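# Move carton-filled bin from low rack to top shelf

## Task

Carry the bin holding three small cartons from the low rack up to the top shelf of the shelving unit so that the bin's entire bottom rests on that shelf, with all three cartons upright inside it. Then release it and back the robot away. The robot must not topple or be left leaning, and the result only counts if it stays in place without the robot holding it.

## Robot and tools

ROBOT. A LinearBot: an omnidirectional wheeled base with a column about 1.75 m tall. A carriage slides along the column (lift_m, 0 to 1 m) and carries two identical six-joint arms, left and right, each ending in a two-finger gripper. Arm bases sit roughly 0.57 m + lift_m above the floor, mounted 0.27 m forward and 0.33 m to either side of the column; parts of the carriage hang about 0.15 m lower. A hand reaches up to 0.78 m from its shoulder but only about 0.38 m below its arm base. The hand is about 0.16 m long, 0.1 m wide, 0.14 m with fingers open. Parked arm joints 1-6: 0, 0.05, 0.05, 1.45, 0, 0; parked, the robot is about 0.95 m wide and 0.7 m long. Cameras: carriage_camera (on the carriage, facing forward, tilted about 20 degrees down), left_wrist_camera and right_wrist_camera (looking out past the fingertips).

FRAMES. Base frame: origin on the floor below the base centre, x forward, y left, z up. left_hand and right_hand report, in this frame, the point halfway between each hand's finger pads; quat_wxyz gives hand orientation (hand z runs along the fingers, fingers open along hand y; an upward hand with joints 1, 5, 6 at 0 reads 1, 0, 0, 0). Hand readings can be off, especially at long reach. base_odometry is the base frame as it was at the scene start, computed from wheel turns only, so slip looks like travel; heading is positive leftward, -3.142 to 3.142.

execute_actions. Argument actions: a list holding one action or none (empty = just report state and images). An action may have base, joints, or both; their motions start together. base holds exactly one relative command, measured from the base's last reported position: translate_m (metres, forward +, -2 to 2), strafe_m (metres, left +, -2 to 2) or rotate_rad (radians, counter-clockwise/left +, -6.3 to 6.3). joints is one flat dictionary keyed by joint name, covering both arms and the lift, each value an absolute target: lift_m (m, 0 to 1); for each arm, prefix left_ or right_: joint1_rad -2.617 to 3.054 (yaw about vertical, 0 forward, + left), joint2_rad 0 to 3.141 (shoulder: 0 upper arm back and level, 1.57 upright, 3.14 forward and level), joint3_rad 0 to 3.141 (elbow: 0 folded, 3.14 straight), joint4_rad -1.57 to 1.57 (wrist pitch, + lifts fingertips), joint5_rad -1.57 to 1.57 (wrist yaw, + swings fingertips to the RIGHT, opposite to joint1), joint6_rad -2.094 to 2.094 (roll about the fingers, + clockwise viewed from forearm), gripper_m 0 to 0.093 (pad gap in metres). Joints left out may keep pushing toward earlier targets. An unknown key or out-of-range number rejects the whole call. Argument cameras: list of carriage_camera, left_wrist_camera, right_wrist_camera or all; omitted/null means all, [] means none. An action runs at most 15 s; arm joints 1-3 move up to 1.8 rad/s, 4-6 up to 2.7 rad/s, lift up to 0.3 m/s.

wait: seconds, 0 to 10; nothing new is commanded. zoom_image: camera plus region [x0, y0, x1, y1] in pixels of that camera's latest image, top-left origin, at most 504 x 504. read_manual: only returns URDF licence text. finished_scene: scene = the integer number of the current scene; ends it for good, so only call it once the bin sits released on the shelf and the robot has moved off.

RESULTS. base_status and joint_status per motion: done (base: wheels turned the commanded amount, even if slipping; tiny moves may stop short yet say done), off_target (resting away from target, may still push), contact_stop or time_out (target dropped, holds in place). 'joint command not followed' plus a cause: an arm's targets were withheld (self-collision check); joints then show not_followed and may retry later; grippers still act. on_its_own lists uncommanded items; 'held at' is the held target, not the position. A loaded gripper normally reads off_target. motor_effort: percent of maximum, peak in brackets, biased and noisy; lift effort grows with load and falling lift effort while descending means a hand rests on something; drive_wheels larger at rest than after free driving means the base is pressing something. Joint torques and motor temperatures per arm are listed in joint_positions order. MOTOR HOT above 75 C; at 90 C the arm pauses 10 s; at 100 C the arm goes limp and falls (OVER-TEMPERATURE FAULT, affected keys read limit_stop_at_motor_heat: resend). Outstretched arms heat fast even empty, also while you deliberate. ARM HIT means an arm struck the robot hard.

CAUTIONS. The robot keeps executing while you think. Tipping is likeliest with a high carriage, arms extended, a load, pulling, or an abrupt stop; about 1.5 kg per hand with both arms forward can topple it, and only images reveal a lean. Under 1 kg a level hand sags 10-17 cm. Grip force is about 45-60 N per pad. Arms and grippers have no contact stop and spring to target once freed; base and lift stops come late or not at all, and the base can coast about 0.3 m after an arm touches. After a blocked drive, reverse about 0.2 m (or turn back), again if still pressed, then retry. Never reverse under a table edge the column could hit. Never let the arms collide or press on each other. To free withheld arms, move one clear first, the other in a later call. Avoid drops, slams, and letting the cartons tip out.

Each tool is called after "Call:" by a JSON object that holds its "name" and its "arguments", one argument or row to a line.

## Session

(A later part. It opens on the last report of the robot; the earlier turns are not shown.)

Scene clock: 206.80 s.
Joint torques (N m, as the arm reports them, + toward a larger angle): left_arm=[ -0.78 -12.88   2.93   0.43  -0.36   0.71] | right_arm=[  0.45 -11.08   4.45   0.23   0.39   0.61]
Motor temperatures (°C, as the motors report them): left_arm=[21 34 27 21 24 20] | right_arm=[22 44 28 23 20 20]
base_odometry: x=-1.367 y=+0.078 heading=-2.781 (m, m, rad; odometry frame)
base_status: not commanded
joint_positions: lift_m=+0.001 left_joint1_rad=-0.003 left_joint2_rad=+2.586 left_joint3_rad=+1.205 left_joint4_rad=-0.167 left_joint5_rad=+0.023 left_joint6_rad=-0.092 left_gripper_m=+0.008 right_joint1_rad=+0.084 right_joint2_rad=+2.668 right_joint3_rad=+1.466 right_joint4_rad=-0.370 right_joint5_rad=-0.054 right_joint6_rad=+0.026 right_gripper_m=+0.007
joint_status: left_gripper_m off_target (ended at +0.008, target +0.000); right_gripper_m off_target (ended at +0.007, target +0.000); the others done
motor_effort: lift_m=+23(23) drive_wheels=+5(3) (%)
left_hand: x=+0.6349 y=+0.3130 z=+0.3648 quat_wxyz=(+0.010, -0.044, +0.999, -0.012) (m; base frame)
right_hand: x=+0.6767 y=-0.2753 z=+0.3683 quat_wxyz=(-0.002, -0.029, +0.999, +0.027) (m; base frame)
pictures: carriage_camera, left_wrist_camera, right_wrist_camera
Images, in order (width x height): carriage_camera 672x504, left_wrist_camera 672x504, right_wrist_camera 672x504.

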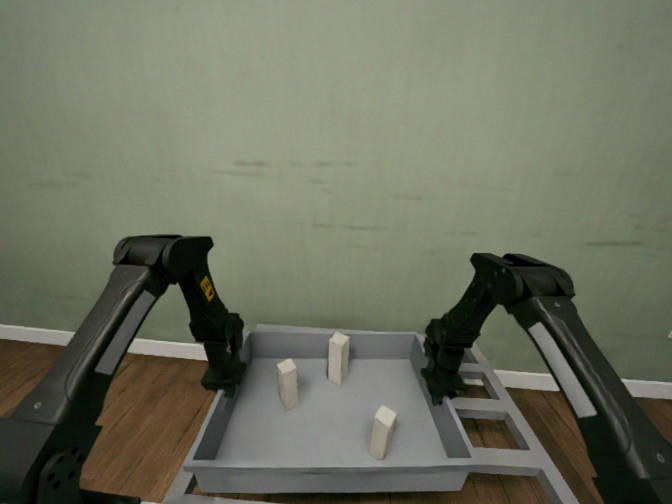

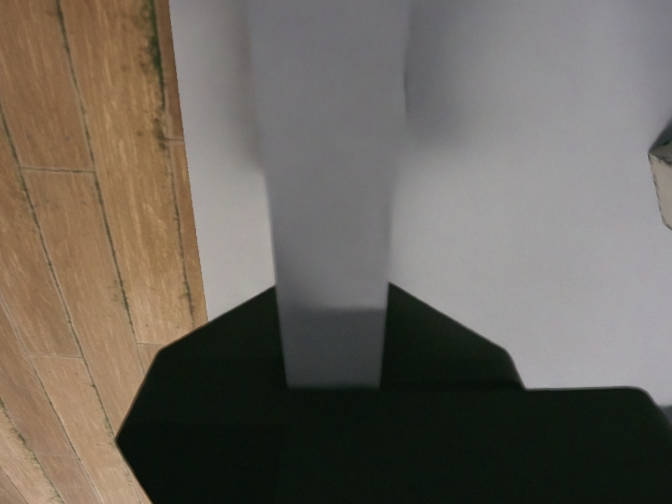

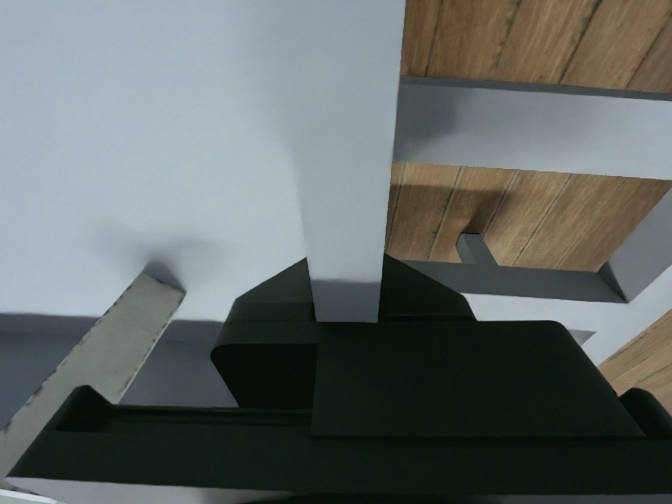

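Call:
{"name": "execute_actions", "arguments": {
  "actions": [
    {"joints": {"lift_m": 0.1, "left_joint6_rad": -0.09, "right_joint6_rad": 0.026, "left_joint1_rad": -0.005, "left_joint5_rad": 0.02, "right_joint5_rad": -0.05, "right_joint1_rad": 0.085}}
  ]
}}

Scene clock: 210.23 s.
Joint torques (N m, as the arm reports them, + toward a larger angle): left_arm=[ -0.18 -14.84   2.59   0.42  -0.14   0.07] | right_arm=[  0.16 -14.13   4.26   0.12   0.1    0.08]
Motor temperatures (°C, as the motors report them): left_arm=[21 35 27 21 24 20] | right_arm=[22 44 28 23 20 20]
base_odometry: x=-1.367 y=+0.078 heading=-2.781 (m, m, rad; odometry frame)
base_status: not commanded
joint_positions: lift_m=+0.100 left_joint1_rad=+0.000 left_joint2_rad=+2.613 left_joint3_rad=+1.205 left_joint4_rad=-0.176 left_joint5_rad=+0.020 left_joint6_rad=-0.095 left_gripper_m=+0.008 right_joint1_rad=+0.084 right_joint2_rad=+2.711 right_joint3_rad=+1.466 right_joint4_rad=-0.362 right_joint5_rad=-0.072 right_joint6_rad=+0.020 right_gripper_m=+0.007
joint_status: right_joint5_rad off_target (ended at -0.072, target -0.050); the others done
motor_effort: lift_m=+28(34) drive_wheels=+5(6) (%)
left_hand: x=+0.6234 y=+0.3147 z=+0.4545 quat_wxyz=(-0.008, -0.047, +0.999, -0.010) (m; base frame)
right_hand: x=+0.6637 y=-0.2733 z=+0.4513 quat_wxyz=(-0.020, -0.031, +0.999, +0.035) (m; base frame)
pictures: carriage_camera, left_wrist_camera, right_wrist_camera
Images, in order (width x height): carriage_camera 672x504, left_wrist_camera 672x504, right_wrist_camera 672x504.

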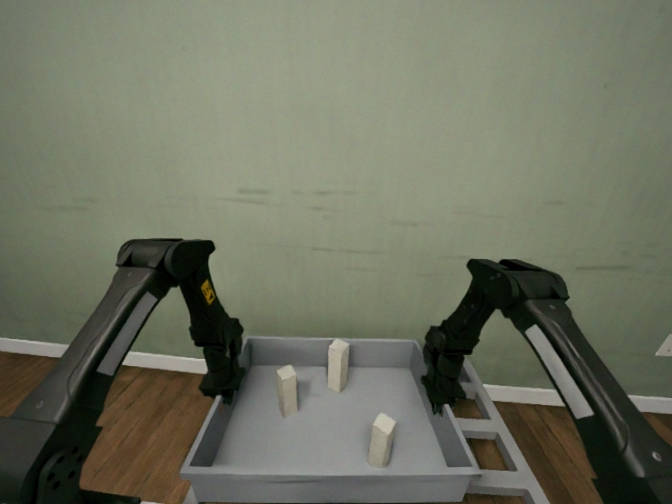

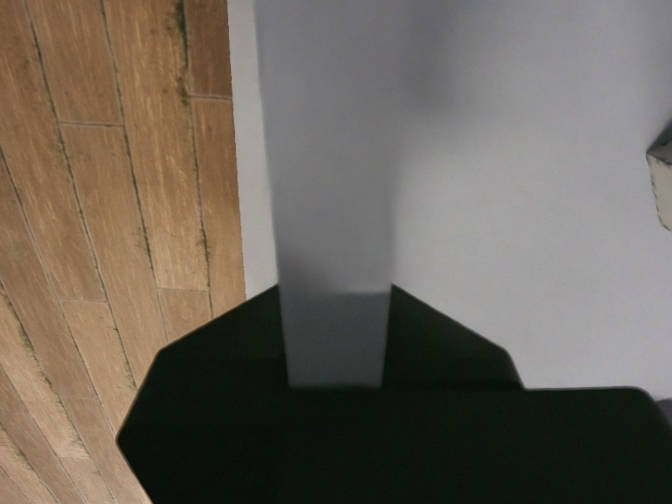

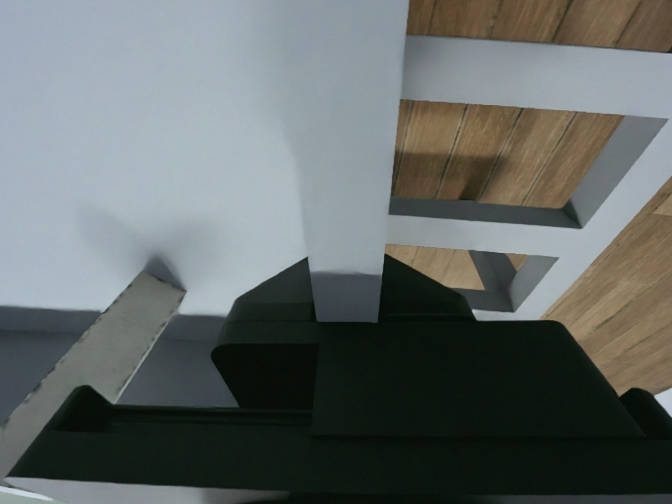

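Call:
{"name": "execute_actions", "arguments": {
  "actions": [
    {"base": {"translate_m": -0.4}, "joints": {"lift_m": 0.2, "left_joint4_rad": -0.135, "right_joint4_rad": -0.325, "right_joint5_rad": -0.07}}
  ],
  "cameras": ["carriage_camera"]
}}

Call:
{"name": "execute_actions", "arguments": {
  "actions": [
    {"base": {"rotate_rad": 3.06}}
  ],
  "cameras": ["carriage_camera"]
}}

Scene clock: 226.27 s.
Joint torques (N m, as the arm reports them, + toward a larger angle): left_arm=[ -0.06 -14.68   2.86   0.53  -0.09   0.03] | right_arm=[  0.21 -14.3    4.23   0.23  -0.08   0.08]
Motor temperatures (°C, as the motors report them): left_arm=[21 38 26 21 24 20] | right_arm=[22 48 28 23 20 20]
base_odometry: x=-0.993 y=+0.219 heading=-2.781 (m, m, rad; odometry frame)
base_status: done
joint_positions: lift_m=+0.200 left_joint1_rad=+0.000 left_joint2_rad=+2.610 left_joint3_rad=+1.205 left_joint4_rad=-0.147 left_joint5_rad=+0.014 left_joint6_rad=-0.093 left_gripper_m=+0.008 right_joint1_rad=+0.084 right_joint2_rad=+2.712 right_joint3_rad=+1.466 right_joint4_rad=-0.328 right_joint5_rad=-0.074 right_joint6_rad=+0.021 right_gripper_m=+0.007
joint_status: all done
motor_effort: lift_m=+28(36) drive_wheels=-3(17) (%)
left_hand: x=+0.6317 y=+0.3155 z=+0.5556 quat_wxyz=(+0.009, -0.047, +0.999, -0.008) (m; base frame)
right_hand: x=+0.6717 y=-0.2723 z=+0.5508 quat_wxyz=(-0.004, -0.031, +0.999, +0.037) (m; base frame)
pictures: carriage_camera
Images, in order (width x height): carriage_camera 672x504.

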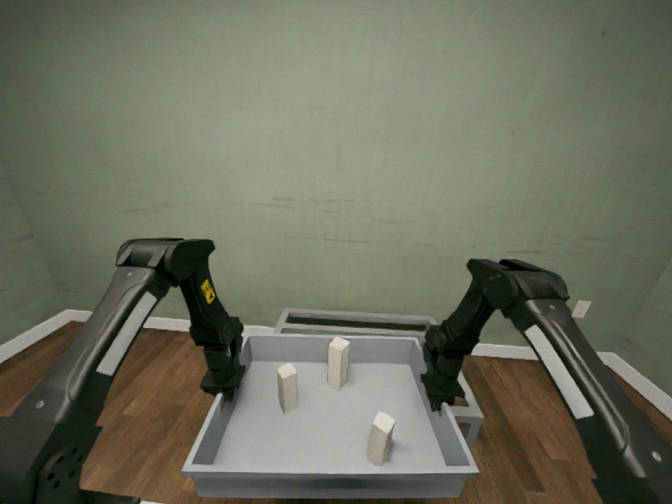

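Scene clock: 230.53 s.
Joint torques (N m, as the arm reports them, + toward a larger angle): left_arm=[ -0.3  -14.73   2.69   0.43  -0.09   0.08] | right_arm=[  0.25 -14.28   4.13   0.11  -0.09   0.05]
Motor temperatures (°C, as the motors report them): left_arm=[21 39 26 21 24 20] | right_arm=[22 49 28 23 20 20]
base_odometry: x=-0.993 y=+0.218 heading=+0.279 (m, m, rad; odometry frame)
base_status: done
joint_positions: lift_m=+0.200 left_joint1_rad=+0.002 left_joint2_rad=+2.610 left_joint3_rad=+1.205 left_joint4_rad=-0.136 left_joint5_rad=+0.014 left_joint6_rad=-0.092 left_gripper_m=+0.007 right_joint1_rad=+0.084 right_joint2_rad=+2.712 right_joint3_rad=+1.466 right_joint4_rad=-0.318 right_joint5_rad=-0.075 right_joint6_rad=+0.022 right_gripper_m=+0.007
joint_status: not commanded
motor_effort: lift_m=+28(28) drive_wheels=+15(32) (%)
left_hand: x=+0.6344 y=+0.3162 z=+0.5557 quat_wxyz=(+0.014, -0.047, +0.999, -0.008) (m; base frame)
right_hand: x=+0.6742 y=-0.2719 z=+0.5508 quat_wxyz=(+0.001, -0.031, +0.999, +0.038) (m; base frame)
pictures: carriage_camera
Images, in order (width x height): carriage_camera 672x504.

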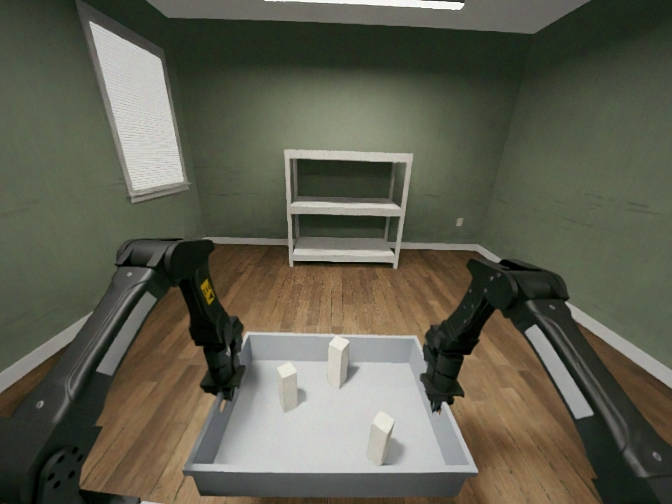

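Call:
{"name": "execute_actions", "arguments": {
  "actions": [
    {"base": {"translate_m": 1.7}, "joints": {"lift_m": 0.7}}
  ],
  "cameras": ["carriage_camera"]
}}

Scene clock: 241.10 s.
Joint torques (N m, as the arm reports them, + toward a larger angle): left_arm=[ -0.17 -14.78   2.58   0.53  -0.11   0.04] | right_arm=[  0.17 -14.32   4.29   0.15  -0.05   0.07]
Motor temperatures (°C, as the motors report them): left_arm=[21 41 26 21 24 20] | right_arm=[22 52 28 23 20 20]
base_odometry: x=+0.640 y=+0.690 heading=+0.280 (m, m, rad; odometry frame)
base_status: done
joint_positions: lift_m=+0.700 left_joint1_rad=+0.002 left_joint2_rad=+2.612 left_joint3_rad=+1.205 left_joint4_rad=-0.143 left_joint5_rad=+0.016 left_joint6_rad=-0.093 left_gripper_m=+0.007 right_joint1_rad=+0.084 right_joint2_rad=+2.713 right_joint3_rad=+1.466 right_joint4_rad=-0.325 right_joint5_rad=-0.075 right_joint6_rad=+0.021 right_gripper_m=+0.007
joint_status: all done
motor_effort: lift_m=+28(34) drive_wheels=-11(33) (%)
left_hand: x=+0.6322 y=+0.3159 z=+1.0551 quat_wxyz=(+0.010, -0.047, +0.999, -0.008) (m; base frame)
right_hand: x=+0.6722 y=-0.2720 z=+1.0504 quat_wxyz=(-0.003, -0.031, +0.999, +0.038) (m; base frame)
pictures: carriage_camera
Images, in order (width x height): carriage_camera 672x504.

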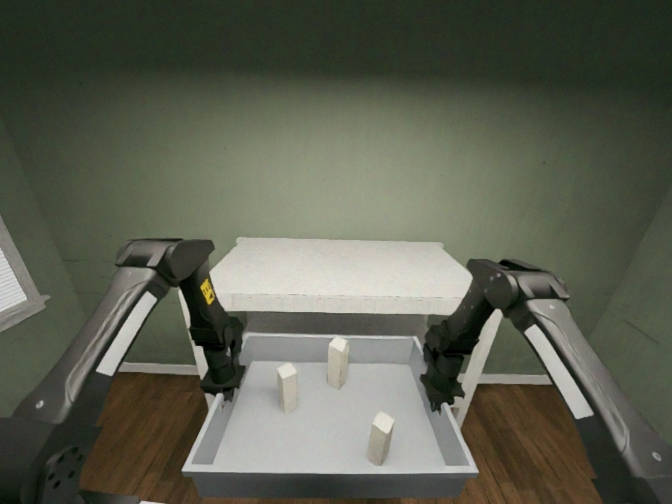

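Call:
{"name": "execute_actions", "arguments": {
  "actions": [
    {"base": {"translate_m": -0.1}, "joints": {"left_joint2_rad": 2.407, "left_joint3_rad": 1.158, "left_joint4_rad": -0.256, "right_joint2_rad": 2.529, "right_joint3_rad": 1.4265, "right_joint4_rad": -0.4275}}
  ],
  "cameras": ["carriage_camera"]
}}

Call:
{"name": "execute_actions", "arguments": {
  "actions": [
    {"joints": {"lift_m": 1.0, "left_joint2_rad": 2.252, "left_joint3_rad": 1.149, "left_joint4_rad": -0.4025, "right_joint2_rad": 2.3925, "right_joint3_rad": 1.4154, "right_joint4_rad": -0.553}}
  ],
  "cameras": ["carriage_camera"]
}}

Scene clock: 262.10 s.
Joint torques (N m, as the arm reports them, + toward a larger angle): left_arm=[  0.1  -14.46   3.05   0.56  -0.07   0.05] | right_arm=[  0.44 -13.93   4.58   0.23  -0.07   0.06]
Motor temperatures (°C, as the motors report them): left_arm=[21 43 26 21 24 20] | right_arm=[22 55 28 23 20 20]
base_odometry: x=+0.544 y=+0.662 heading=+0.279 (m, m, rad; odometry frame)
base_status: done
joint_positions: lift_m=+0.700 left_joint1_rad=-0.001 left_joint2_rad=+2.441 left_joint3_rad=+1.161 left_joint4_rad=-0.270 left_joint5_rad=+0.014 left_joint6_rad=-0.094 left_gripper_m=+0.007 right_joint1_rad=+0.082 right_joint2_rad=+2.559 right_joint3_rad=+1.419 right_joint4_rad=-0.431 right_joint5_rad=-0.076 right_joint6_rad=+0.019 right_gripper_m=+0.007
joint_status: all done
motor_effort: lift_m=+28(28) drive_wheels=-15(20) (%)
left_hand: x=+0.6349 y=+0.3153 z=+1.1063 quat_wxyz=(+0.010, -0.047, +0.999, -0.007) (m; base frame)
right_hand: x=+0.6747 y=-0.2727 z=+1.1015 quat_wxyz=(-0.002, -0.031, +0.999, +0.038) (m; base frame)
pictures: carriage_camera
Images, in order (width x height): carriage_camera 672x504.

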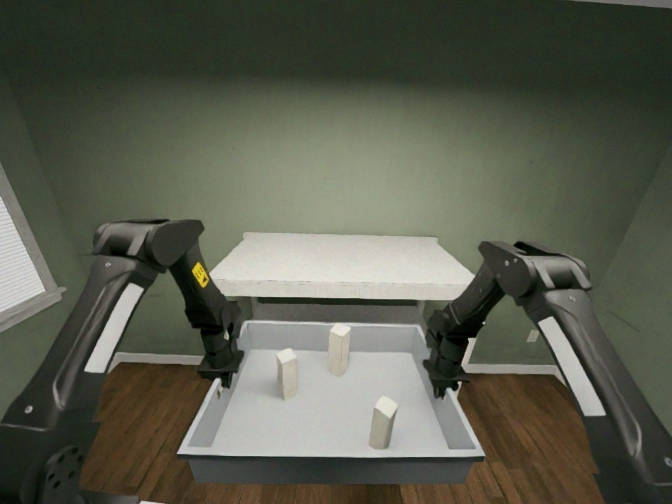

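Scene clock: 263.93 s.
Joint torques (N m, as the arm reports them, + toward a larger angle): left_arm=[ -0.08 -13.61   4.32   0.51  -0.07   0.06] | right_arm=[  0.33 -13.36   5.66   0.19  -0.07   0.09]
Motor temperatures (°C, as the motors report them): left_arm=[21 43 26 21 24 20] | right_arm=[22 56 28 23 20 20]
base_odometry: x=+0.544 y=+0.662 heading=+0.279 (m, m, rad; odometry frame)
base_status: not commanded
joint_positions: lift_m=+1.000 left_joint1_rad=-0.001 left_joint2_rad=+2.283 left_joint3_rad=+1.146 left_joint4_rad=-0.411 left_joint5_rad=+0.012 left_joint6_rad=-0.095 left_gripper_m=+0.007 right_joint1_rad=+0.082 right_joint2_rad=+2.419 right_joint3_rad=+1.401 right_joint4_rad=-0.552 right_joint5_rad=-0.076 right_joint6_rad=+0.018 right_gripper_m=+0.007
joint_status: all done
motor_effort: lift_m=+28(39) drive_wheels=-15(16) (%)
left_hand: x=+0.6357 y=+0.3156 z=+1.4564 quat_wxyz=(+0.011, -0.047, +0.999, -0.007) (m; base frame)
right_hand: x=+0.6755 y=-0.2723 z=+1.4515 quat_wxyz=(-0.002, -0.032, +0.999, +0.038) (m; base frame)
pictures: carriage_camera
Images, in order (width x height): carriage_camera 672x504.

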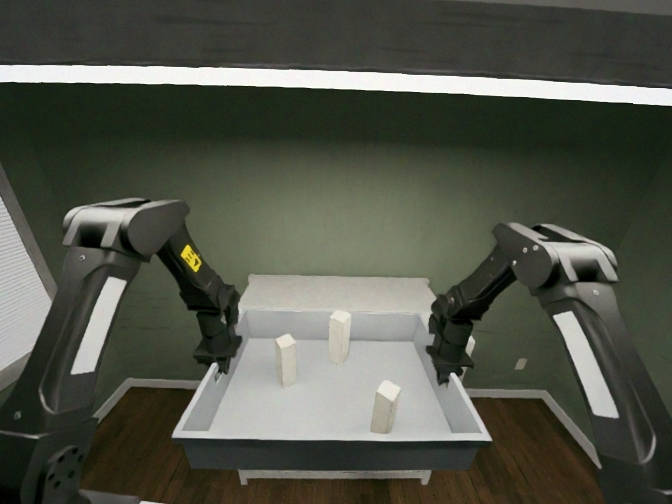

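Call:
{"name": "execute_actions", "arguments": {
  "actions": [
    {"joints": {"lift_m": 0.93}}
  ],
  "cameras": []
}}

Call:
{"name": "execute_actions", "arguments": {
  "actions": [
    {"base": {"translate_m": 0.45}}
  ]
}}

Scene clock: 273.13 s.
Joint torques (N m, as the arm reports them, + toward a larger angle): left_arm=[ -0.03 -14.81   4.15   0.46  -0.05   0.07] | right_arm=[  0.32 -14.27   5.65   0.2   -0.09   0.09]
Motor temperatures (°C, as the motors report them): left_arm=[21 43 26 21 24 20] | right_arm=[22 56 28 23 20 20]
base_odometry: x=+0.544 y=+0.662 heading=+0.279 (m, m, rad; odometry frame)
base_status: not commanded
joint_positions: lift_m=+0.930 left_joint1_rad=-0.001 left_joint2_rad=+2.296 left_joint3_rad=+1.146 left_joint4_rad=-0.410 left_joint5_rad=+0.014 left_joint6_rad=-0.095 left_gripper_m=+0.007 right_joint1_rad=+0.082 right_joint2_rad=+2.430 right_joint3_rad=+1.401 right_joint4_rad=-0.554 right_joint5_rad=-0.076 right_joint6_rad=+0.018 right_gripper_m=+0.007
joint_status: all done
motor_effort: lift_m=+26(26) drive_wheels=-16(15) (%)
left_hand: x=+0.6327 y=+0.3152 z=+1.3822 quat_wxyz=(+0.005, -0.047, +0.999, -0.007) (m; base frame)
right_hand: x=+0.6725 y=-0.2725 z=+1.3778 quat_wxyz=(-0.008, -0.032, +0.999, +0.038) (m; base frame)
pictures: none
No camera images: the call's "cameras" was empty. Leave "cameras" out to get every camera's image.

Scene clock: 276.10 s.
Joint torques (N m, as the arm reports them, + toward a larger angle): left_arm=[ -0.05 -14.69   4.12   0.46  -0.08   0.07] | right_arm=[  0.31 -14.15   5.52   0.18  -0.06   0.1 ]
Motor temperatures (°C, as the motors report them): left_arm=[21 43 26 21 24 20] | right_arm=[22 57 28 23 20 20]
base_odometry: x=+0.977 y=+0.787 heading=+0.281 (m, m, rad; odometry frame)
base_status: done
joint_positions: lift_m=+0.930 left_joint1_rad=-0.001 left_joint2_rad=+2.296 left_joint3_rad=+1.146 left_joint4_rad=-0.407 left_joint5_rad=+0.014 left_joint6_rad=-0.095 left_gripper_m=+0.007 right_joint1_rad=+0.082 right_joint2_rad=+2.430 right_joint3_rad=+1.401 right_joint4_rad=-0.551 right_joint5_rad=-0.076 right_joint6_rad=+0.018 right_gripper_m=+0.007
joint_status: not commanded
motor_effort: lift_m=+26(25) drive_wheels=-10(21) (%)
left_hand: x=+0.6335 y=+0.3152 z=+1.3822 quat_wxyz=(+0.007, -0.047, +0.999, -0.007) (m; base frame)
right_hand: x=+0.6732 y=-0.2725 z=+1.3778 quat_wxyz=(-0.006, -0.032, +0.999, +0.038) (m; base frame)
pictures: carriage_camera, left_wrist_camera, right_wrist_camera
Images, in order (width x height): carriage_camera 672x504, left_wrist_camera 672x504, right_wrist_camera 672x504.

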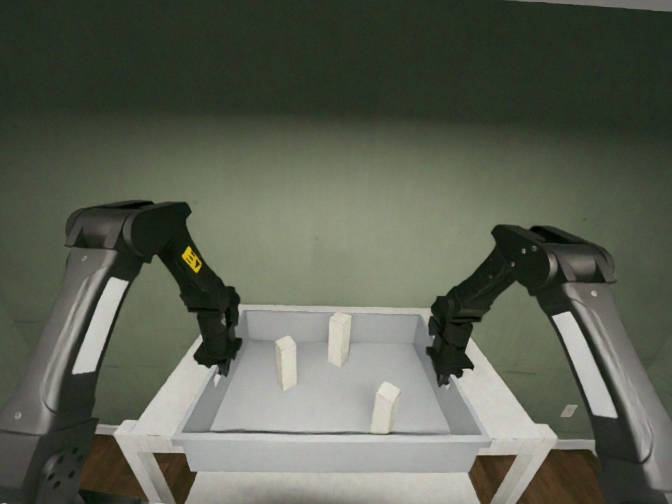

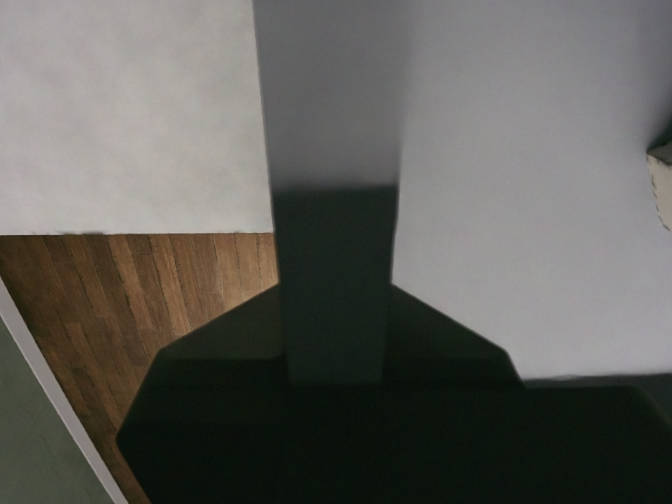

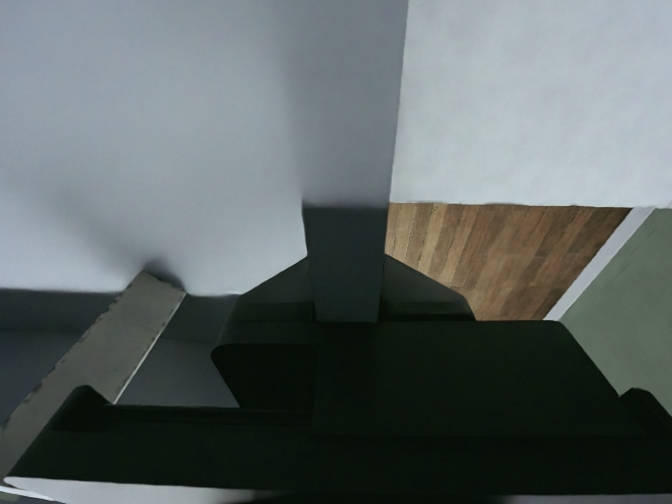

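Call:
{"name": "execute_actions", "arguments": {
  "actions": [
    {"base": {"translate_m": 0.23}}
  ]
}}

Scene clock: 284.33 s.
Joint torques (N m, as the arm reports them, + toward a larger angle): left_arm=[ -0.07 -14.62   4.08   0.45  -0.09   0.12] | right_arm=[  0.21 -14.     5.62   0.16  -0.05   0.09]
Motor temperatures (°C, as the motors report them): left_arm=[21 44 27 21 24 20] | right_arm=[22 58 29 23 20 20]
base_odometry: x=+1.197 y=+0.851 heading=+0.283 (m, m, rad; odometry frame)
base_status: done
joint_positions: lift_m=+0.930 left_joint1_rad=-0.001 left_joint2_rad=+2.296 left_joint3_rad=+1.146 left_joint4_rad=-0.407 left_joint5_rad=+0.015 left_joint6_rad=-0.095 left_gripper_m=+0.007 right_joint1_rad=+0.082 right_joint2_rad=+2.430 right_joint3_rad=+1.401 right_joint4_rad=-0.551 right_joint5_rad=-0.076 right_joint6_rad=+0.018 right_gripper_m=+0.007
joint_status: not commanded
motor_effort: lift_m=+25(26) drive_wheels=-9(23) (%)
left_hand: x=+0.6335 y=+0.3152 z=+1.3822 quat_wxyz=(+0.007, -0.047, +0.999, -0.008) (m; base frame)
right_hand: x=+0.6732 y=-0.2725 z=+1.3778 quat_wxyz=(-0.006, -0.032, +0.999, +0.038) (m; base frame)
pictures: carriage_camera, left_wrist_camera, right_wrist_camera
Images, in order (width x height): carriage_camera 672x504, left_wrist_camera 672x504, right_wrist_camera 672x504.

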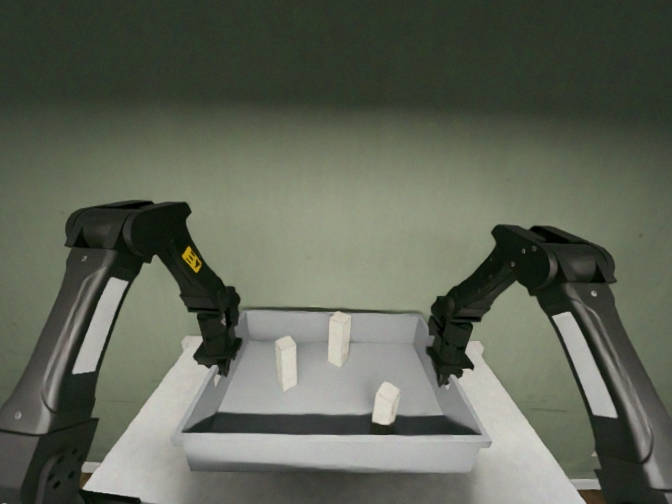

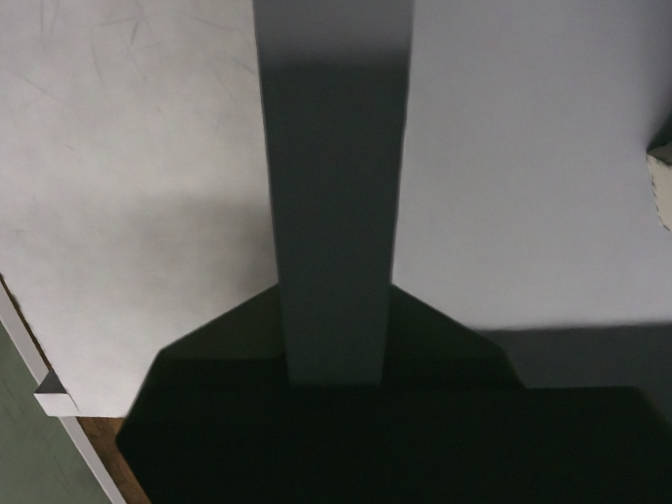

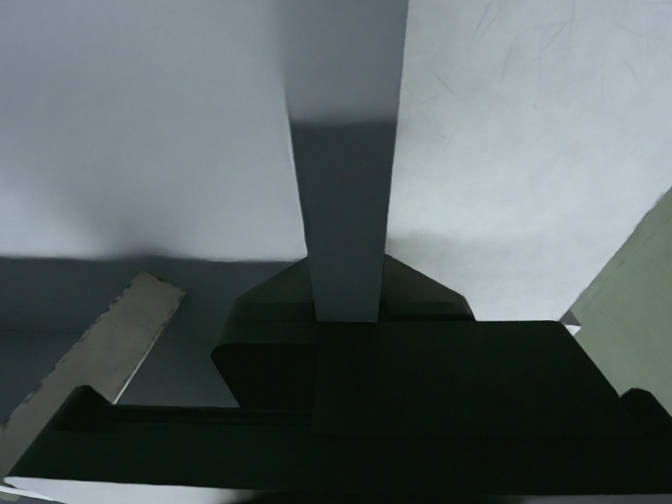

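Call:
{"name": "execute_actions", "arguments": {
  "actions": [
    {"joints": {"lift_m": 0.885}}
  ],
  "cameras": ["carriage_camera"]
}}

Scene clock: 287.53 s.
Joint torques (N m, as the arm reports them, + toward a larger angle): left_arm=[  0.01 -14.86   4.14   0.42  -0.07   0.06] | right_arm=[  0.39 -14.38   5.46   0.17  -0.08   0.12]
Motor temperatures (°C, as the motors report them): left_arm=[21 44 27 21 24 20] | right_arm=[22 58 29 23 20 20]
base_odometry: x=+1.197 y=+0.851 heading=+0.283 (m, m, rad; odometry frame)
base_status: not commanded
joint_positions: lift_m=+0.885 left_joint1_rad=-0.001 left_joint2_rad=+2.298 left_joint3_rad=+1.146 left_joint4_rad=-0.409 left_joint5_rad=+0.014 left_joint6_rad=-0.095 left_gripper_m=+0.007 right_joint1_rad=+0.082 right_joint2_rad=+2.432 right_joint3_rad=+1.401 right_joint4_rad=-0.553 right_joint5_rad=-0.076 right_joint6_rad=+0.018 right_gripper_m=+0.007
joint_status: all done
motor_effort: lift_m=+25(24) drive_wheels=-9(9) (%)
left_hand: x=+0.6324 y=+0.3152 z=+1.3365 quat_wxyz=(+0.004, -0.047, +0.999, -0.007) (m; base frame)
right_hand: x=+0.6722 y=-0.2726 z=+1.3321 quat_wxyz=(-0.008, -0.032, +0.999, +0.038) (m; base frame)
pictures: carriage_camera
Images, in order (width x height): carriage_camera 672x504.

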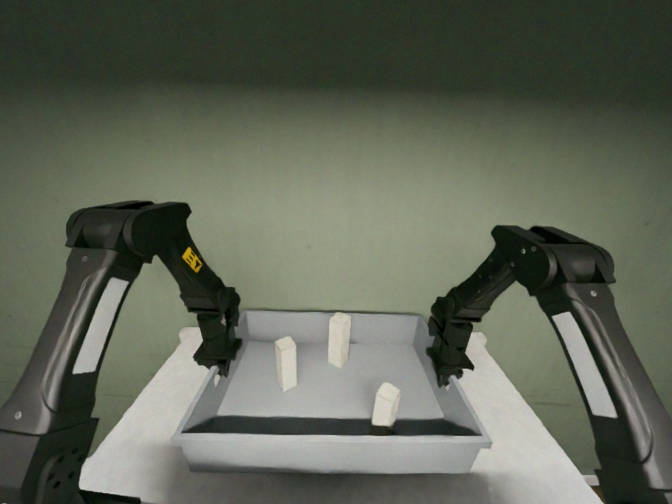

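Not touching yet. Lower a bit more.

Call:
{"name": "execute_actions", "arguments": {
  "actions": [
    {"joints": {"lift_m": 0.86}}
  ],
  "cameras": ["carriage_camera"]
}}

Scene clock: 290.50 s.
Joint torques (N m, as the arm reports them, + toward a larger angle): left_arm=[  0.01 -14.96   4.08   0.46  -0.11   0.06] | right_arm=[  0.36 -14.3    5.45   0.24  -0.05   0.08]
Motor temperatures (°C, as the motors report them): left_arm=[21 45 27 21 24 20] | right_arm=[22 59 29 23 20 20]
base_odometry: x=+1.197 y=+0.851 heading=+0.283 (m, m, rad; odometry frame)
base_status: not commanded
joint_positions: lift_m=+0.860 left_joint1_rad=-0.001 left_joint2_rad=+2.299 left_joint3_rad=+1.146 left_joint4_rad=-0.409 left_joint5_rad=+0.014 left_joint6_rad=-0.095 left_gripper_m=+0.007 right_joint1_rad=+0.082 right_joint2_rad=+2.432 right_joint3_rad=+1.401 right_joint4_rad=-0.553 right_joint5_rad=-0.076 right_joint6_rad=+0.018 right_gripper_m=+0.007
joint_status: all done
motor_effort: lift_m=+25(29) drive_wheels=+12(12) (%)
left_hand: x=+0.6323 y=+0.3152 z=+1.3113 quat_wxyz=(+0.004, -0.047, +0.999, -0.007) (m; base frame)
right_hand: x=+0.6720 y=-0.2726 z=+1.3068 quat_wxyz=(-0.009, -0.032, +0.999, +0.038) (m; base frame)
pictures: carriage_camera
Images, in order (width x height): carriage_camera 672x504.

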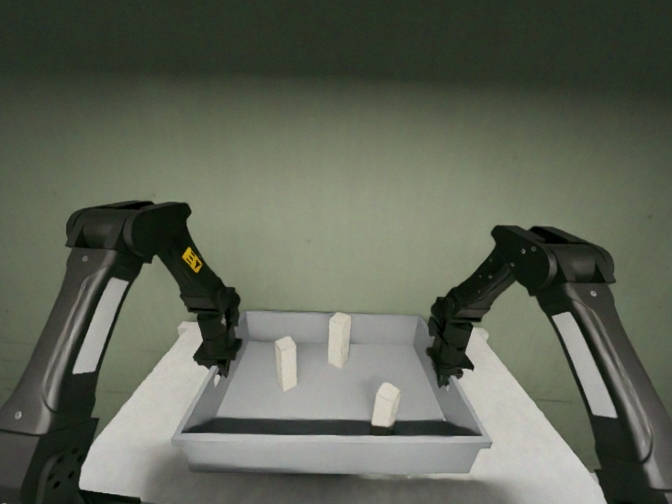

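Call:
{"name": "execute_actions", "arguments": {
  "actions": [
    {"joints": {"lift_m": 0.835}}
  ],
  "cameras": ["carriage_camera"]
}}

Scene clock: 294.77 s.
Joint torques (N m, as the arm reports them, + toward a larger angle): left_arm=[ -0.01 -14.81   4.19   0.42  -0.11   0.06] | right_arm=[  0.36 -13.9    5.56   0.16  -0.07   0.09]
Motor temperatures (°C, as the motors report them): left_arm=[21 45 27 21 24 20] | right_arm=[22 59 29 23 20 20]
base_odometry: x=+1.197 y=+0.851 heading=+0.283 (m, m, rad; odometry frame)
base_status: not commanded
joint_positions: lift_m=+0.835 left_joint1_rad=-0.001 left_joint2_rad=+2.296 left_joint3_rad=+1.145 left_joint4_rad=-0.397 left_joint5_rad=+0.017 left_joint6_rad=-0.095 left_gripper_m=+0.007 right_joint1_rad=+0.082 right_joint2_rad=+2.426 right_joint3_rad=+1.401 right_joint4_rad=-0.547 right_joint5_rad=-0.073 right_joint6_rad=+0.018 right_gripper_m=+0.007
joint_status: all done
motor_effort: lift_m=+24(29) drive_wheels=-9(9) (%)
left_hand: x=+0.6356 y=+0.3148 z=+1.2873 quat_wxyz=(+0.011, -0.047, +0.999, -0.009) (m; base frame)
right_hand: x=+0.6750 y=-0.2729 z=+1.2842 quat_wxyz=(-0.003, -0.032, +0.999, +0.037) (m; base frame)
pictures: carriage_camera
Images, in order (width x height): carriage_camera 672x504.

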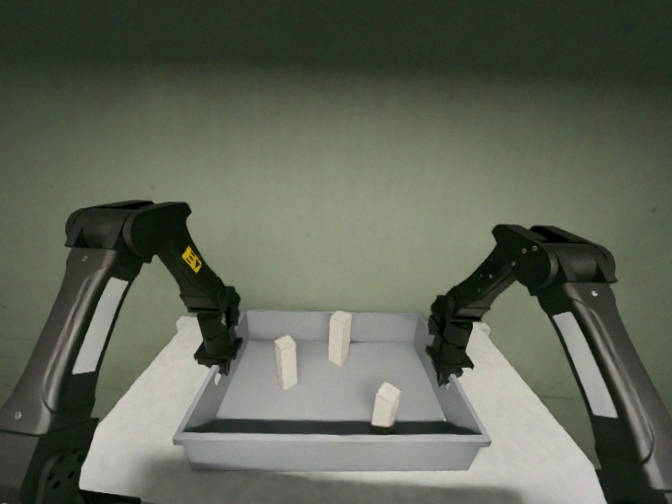

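Call:
{"name": "execute_actions", "arguments": {
  "actions": [
    {"joints": {"lift_m": 0.824}}
  ],
  "cameras": ["carriage_camera"]
}}

Scene clock: 300.00 s.
Joint torques (N m, as the arm reports them, + toward a larger angle): left_arm=[ -0.04 -14.01   4.23   0.47  -0.21   0.05] | right_arm=[  0.42 -12.     5.67   0.42  -0.15   0.09]
Motor temperatures (°C, as the motors report them): left_arm=[21 45 27 21 24 20] | right_arm=[22 60 29 23 20 20]
base_odometry: x=+1.197 y=+0.851 heading=+0.283 (m, m, rad; odometry frame)
base_status: not commanded
joint_positions: lift_m=+0.824 left_joint1_rad=+0.000 left_joint2_rad=+2.286 left_joint3_rad=+1.145 left_joint4_rad=-0.407 left_joint5_rad=+0.027 left_joint6_rad=-0.095 left_gripper_m=+0.007 right_joint1_rad=+0.082 right_joint2_rad=+2.400 right_joint3_rad=+1.401 right_joint4_rad=-0.574 right_joint5_rad=-0.063 right_joint6_rad=+0.018 right_gripper_m=+0.007
joint_status: all done
motor_effort: lift_m=+22(24) drive_wheels=+12(12) (%)
left_hand: x=+0.6355 y=+0.3133 z=+1.2797 quat_wxyz=(+0.011, -0.047, +0.999, -0.014) (m; base frame)
right_hand: x=+0.6749 y=-0.2746 z=+1.2831 quat_wxyz=(-0.003, -0.032, +0.999, +0.032) (m; base frame)
pictures: carriage_camera
Images, in order (width x height): carriage_camera 672x504.

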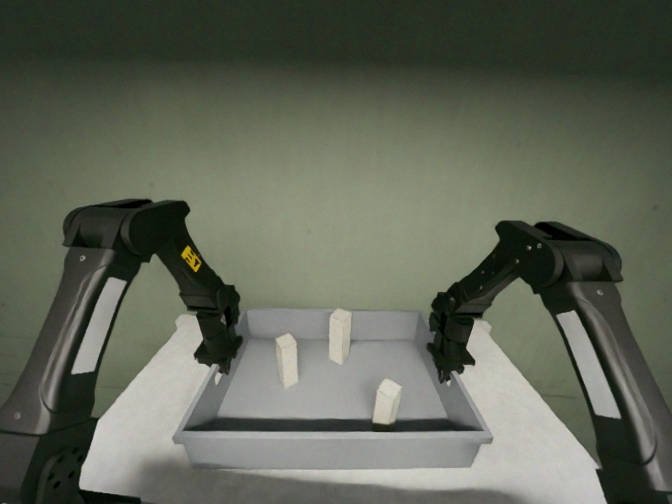

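Call:
{"name": "execute_actions", "arguments": {
  "actions": [
    {"joints": {"left_joint2_rad": 2.275}}
  ],
  "cameras": []
}}

Call:
{"name": "execute_actions", "arguments": {
  "actions": [
    {"joints": {"left_gripper_m": 0.07, "right_gripper_m": 0.07}}
  ],
  "cameras": []
}}

Call:
{"name": "execute_actions", "arguments": {
  "actions": [
    {"joints": {"lift_m": 0.93}}
  ],
  "cameras": ["carriage_camera"]
}}

Scene clock: 304.27 s.
Joint torques (N m, as the arm reports them, + toward a larger angle): left_arm=[ -0.09 -12.11   4.2    0.47  -0.2    0.06] | right_arm=[  0.4  -11.98   5.71   0.44  -0.17   0.1 ]
Motor temperatures (°C, as the motors report them): left_arm=[21 45 27 21 24 20] | right_arm=[22 59 29 23 20 20]
base_odometry: x=+1.197 y=+0.851 heading=+0.283 (m, m, rad; odometry frame)
base_status: not commanded
joint_positions: lift_m=+0.824 left_joint1_rad=+0.000 left_joint2_rad=+2.286 left_joint3_rad=+1.145 left_joint4_rad=-0.407 left_joint5_rad=+0.027 left_joint6_rad=-0.095 left_gripper_m=+0.007 right_joint1_rad=+0.082 right_joint2_rad=+2.400 right_joint3_rad=+1.401 right_joint4_rad=-0.574 right_joint5_rad=-0.063 right_joint6_rad=+0.018 right_gripper_m=+0.007
joint_status: all done
motor_effort: lift_m=+22(22) drive_wheels=+12(12) (%)
left_hand: x=+0.6355 y=+0.3133 z=+1.2797 quat_wxyz=(+0.011, -0.047, +0.999, -0.014) (m; base frame)
right_hand: x=+0.6749 y=-0.2746 z=+1.2831 quat_wxyz=(-0.003, -0.032, +0.999, +0.032) (m; base frame)
pictures: none
No camera images: the call's "cameras" was empty. Leave "cameras" out to get every camera's image.

Scene clock: 304.93 s.
Joint torques (N m, as the arm reports them, + toward a larger angle): left_arm=[ -0.1  -12.25   4.28   0.47  -0.19   0.05] | right_arm=[  0.27 -12.1    5.83   0.33  -0.18   0.07]
Motor temperatures (°C, as the motors report them): left_arm=[21 45 27 21 24 20] | right_arm=[22 59 29 23 20 20]
base_odometry: x=+1.197 y=+0.851 heading=+0.283 (m, m, rad; odometry frame)
base_status: not commanded
joint_positions: lift_m=+0.824 left_joint1_rad=+0.000 left_joint2_rad=+2.286 left_joint3_rad=+1.145 left_joint4_rad=-0.406 left_joint5_rad=+0.026 left_joint6_rad=-0.095 left_gripper_m=+0.070 right_joint1_rad=+0.082 right_joint2_rad=+2.400 right_joint3_rad=+1.401 right_joint4_rad=-0.560 right_joint5_rad=-0.063 right_joint6_rad=+0.021 right_gripper_m=+0.070
joint_status: all done
motor_effort: lift_m=+22(22) drive_wheels=+12(12) (%)
left_hand: x=+0.6357 y=+0.3135 z=+1.2797 quat_wxyz=(+0.011, -0.047, +0.999, -0.014) (m; base frame)
right_hand: x=+0.6783 y=-0.2744 z=+1.2831 quat_wxyz=(+0.004, -0.031, +0.999, +0.032) (m; base frame)
pictures: none
No camera images: the call's "cameras" was empty. Leave "cameras" out to get every camera's image.

Scene clock: 305.90 s.
Joint torques (N m, as the arm reports them, + toward a larger angle): left_arm=[ -0.05 -11.77   4.12   0.48  -0.2    0.07] | right_arm=[  0.29 -11.63   5.91   0.28  -0.18   0.07]
Motor temperatures (°C, as the motors report them): left_arm=[21 45 27 21 24 20] | right_arm=[22 59 29 23 20 20]
base_odometry: x=+1.197 y=+0.851 heading=+0.282 (m, m, rad; odometry frame)
base_status: not commanded
joint_positions: lift_m=+0.930 left_joint1_rad=+0.000 left_joint2_rad=+2.281 left_joint3_rad=+1.145 left_joint4_rad=-0.406 left_joint5_rad=+0.026 left_joint6_rad=-0.095 left_gripper_m=+0.070 right_joint1_rad=+0.082 right_joint2_rad=+2.395 right_joint3_rad=+1.401 right_joint4_rad=-0.553 right_joint5_rad=-0.063 right_joint6_rad=+0.021 right_gripper_m=+0.070
joint_status: all done
motor_effort: lift_m=+26(30) drive_wheels=+11(12) (%)
left_hand: x=+0.6370 y=+0.3135 z=+1.3870 quat_wxyz=(+0.014, -0.047, +0.999, -0.014) (m; base frame)
right_hand: x=+0.6813 y=-0.2742 z=+1.3906 quat_wxyz=(+0.010, -0.031, +0.999, +0.032) (m; base frame)
pictures: carriage_camera
Images, in order (width x height): carriage_camera 672x504.

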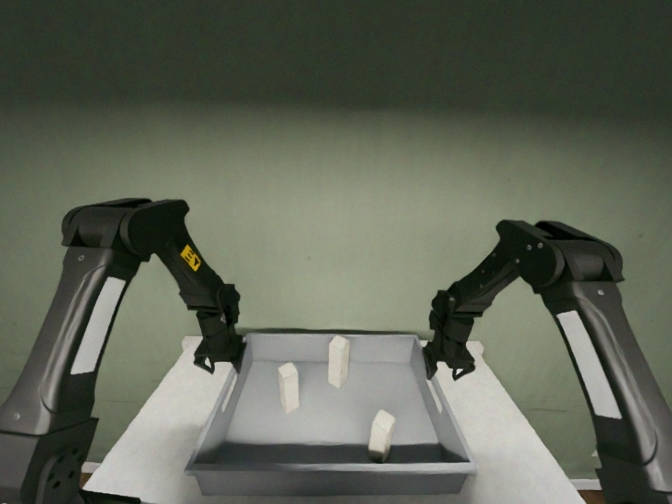

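Call:
{"name": "execute_actions", "arguments": {
  "actions": [
    {"base": {"translate_m": -0.5}}
  ],
  "cameras": ["carriage_camera"]
}}

Scene clock: 312.23 s.
Joint torques (N m, as the arm reports them, + toward a larger angle): left_arm=[ -0.04 -11.69   4.28   0.46  -0.17   0.07] | right_arm=[  0.3  -11.77   5.79   0.27  -0.17   0.07]
Motor temperatures (°C, as the motors report them): left_arm=[21 44 27 21 24 20] | right_arm=[22 59 29 23 20 20]
base_odometry: x=+0.717 y=+0.712 heading=+0.283 (m, m, rad; odometry frame)
base_status: done
joint_positions: lift_m=+0.930 left_joint1_rad=+0.000 left_joint2_rad=+2.281 left_joint3_rad=+1.145 left_joint4_rad=-0.404 left_joint5_rad=+0.024 left_joint6_rad=-0.095 left_gripper_m=+0.070 right_joint1_rad=+0.083 right_joint2_rad=+2.395 right_joint3_rad=+1.401 right_joint4_rad=-0.552 right_joint5_rad=-0.063 right_joint6_rad=+0.022 right_gripper_m=+0.070
joint_status: not commanded
motor_effort: lift_m=+26(26) drive_wheels=-3(26) (%)
left_hand: x=+0.6375 y=+0.3137 z=+1.3870 quat_wxyz=(+0.015, -0.047, +0.999, -0.013) (m; base frame)
right_hand: x=+0.6816 y=-0.2738 z=+1.3906 quat_wxyz=(+0.011, -0.031, +0.999, +0.032) (m; base frame)
pictures: carriage_camera
Images, in order (width x height): carriage_camera 672x504.

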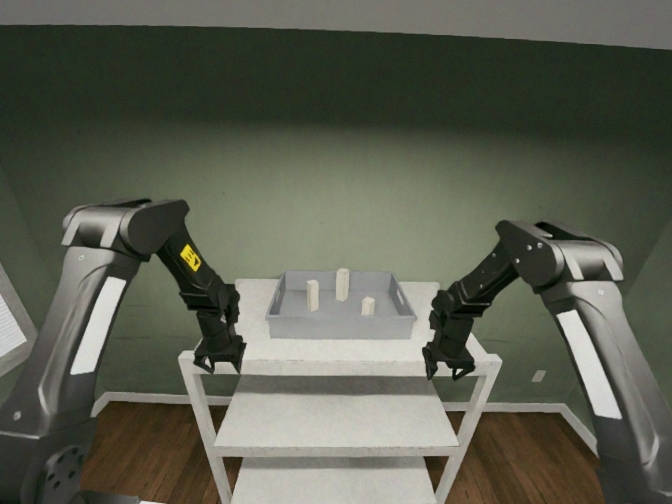

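The bin is fully on the top shelf with all cartons standing, and the robot is clear.

Call:
{"name": "finished_scene", "arguments": {
  "scene": 1
}}

The scene is finished: the task was done.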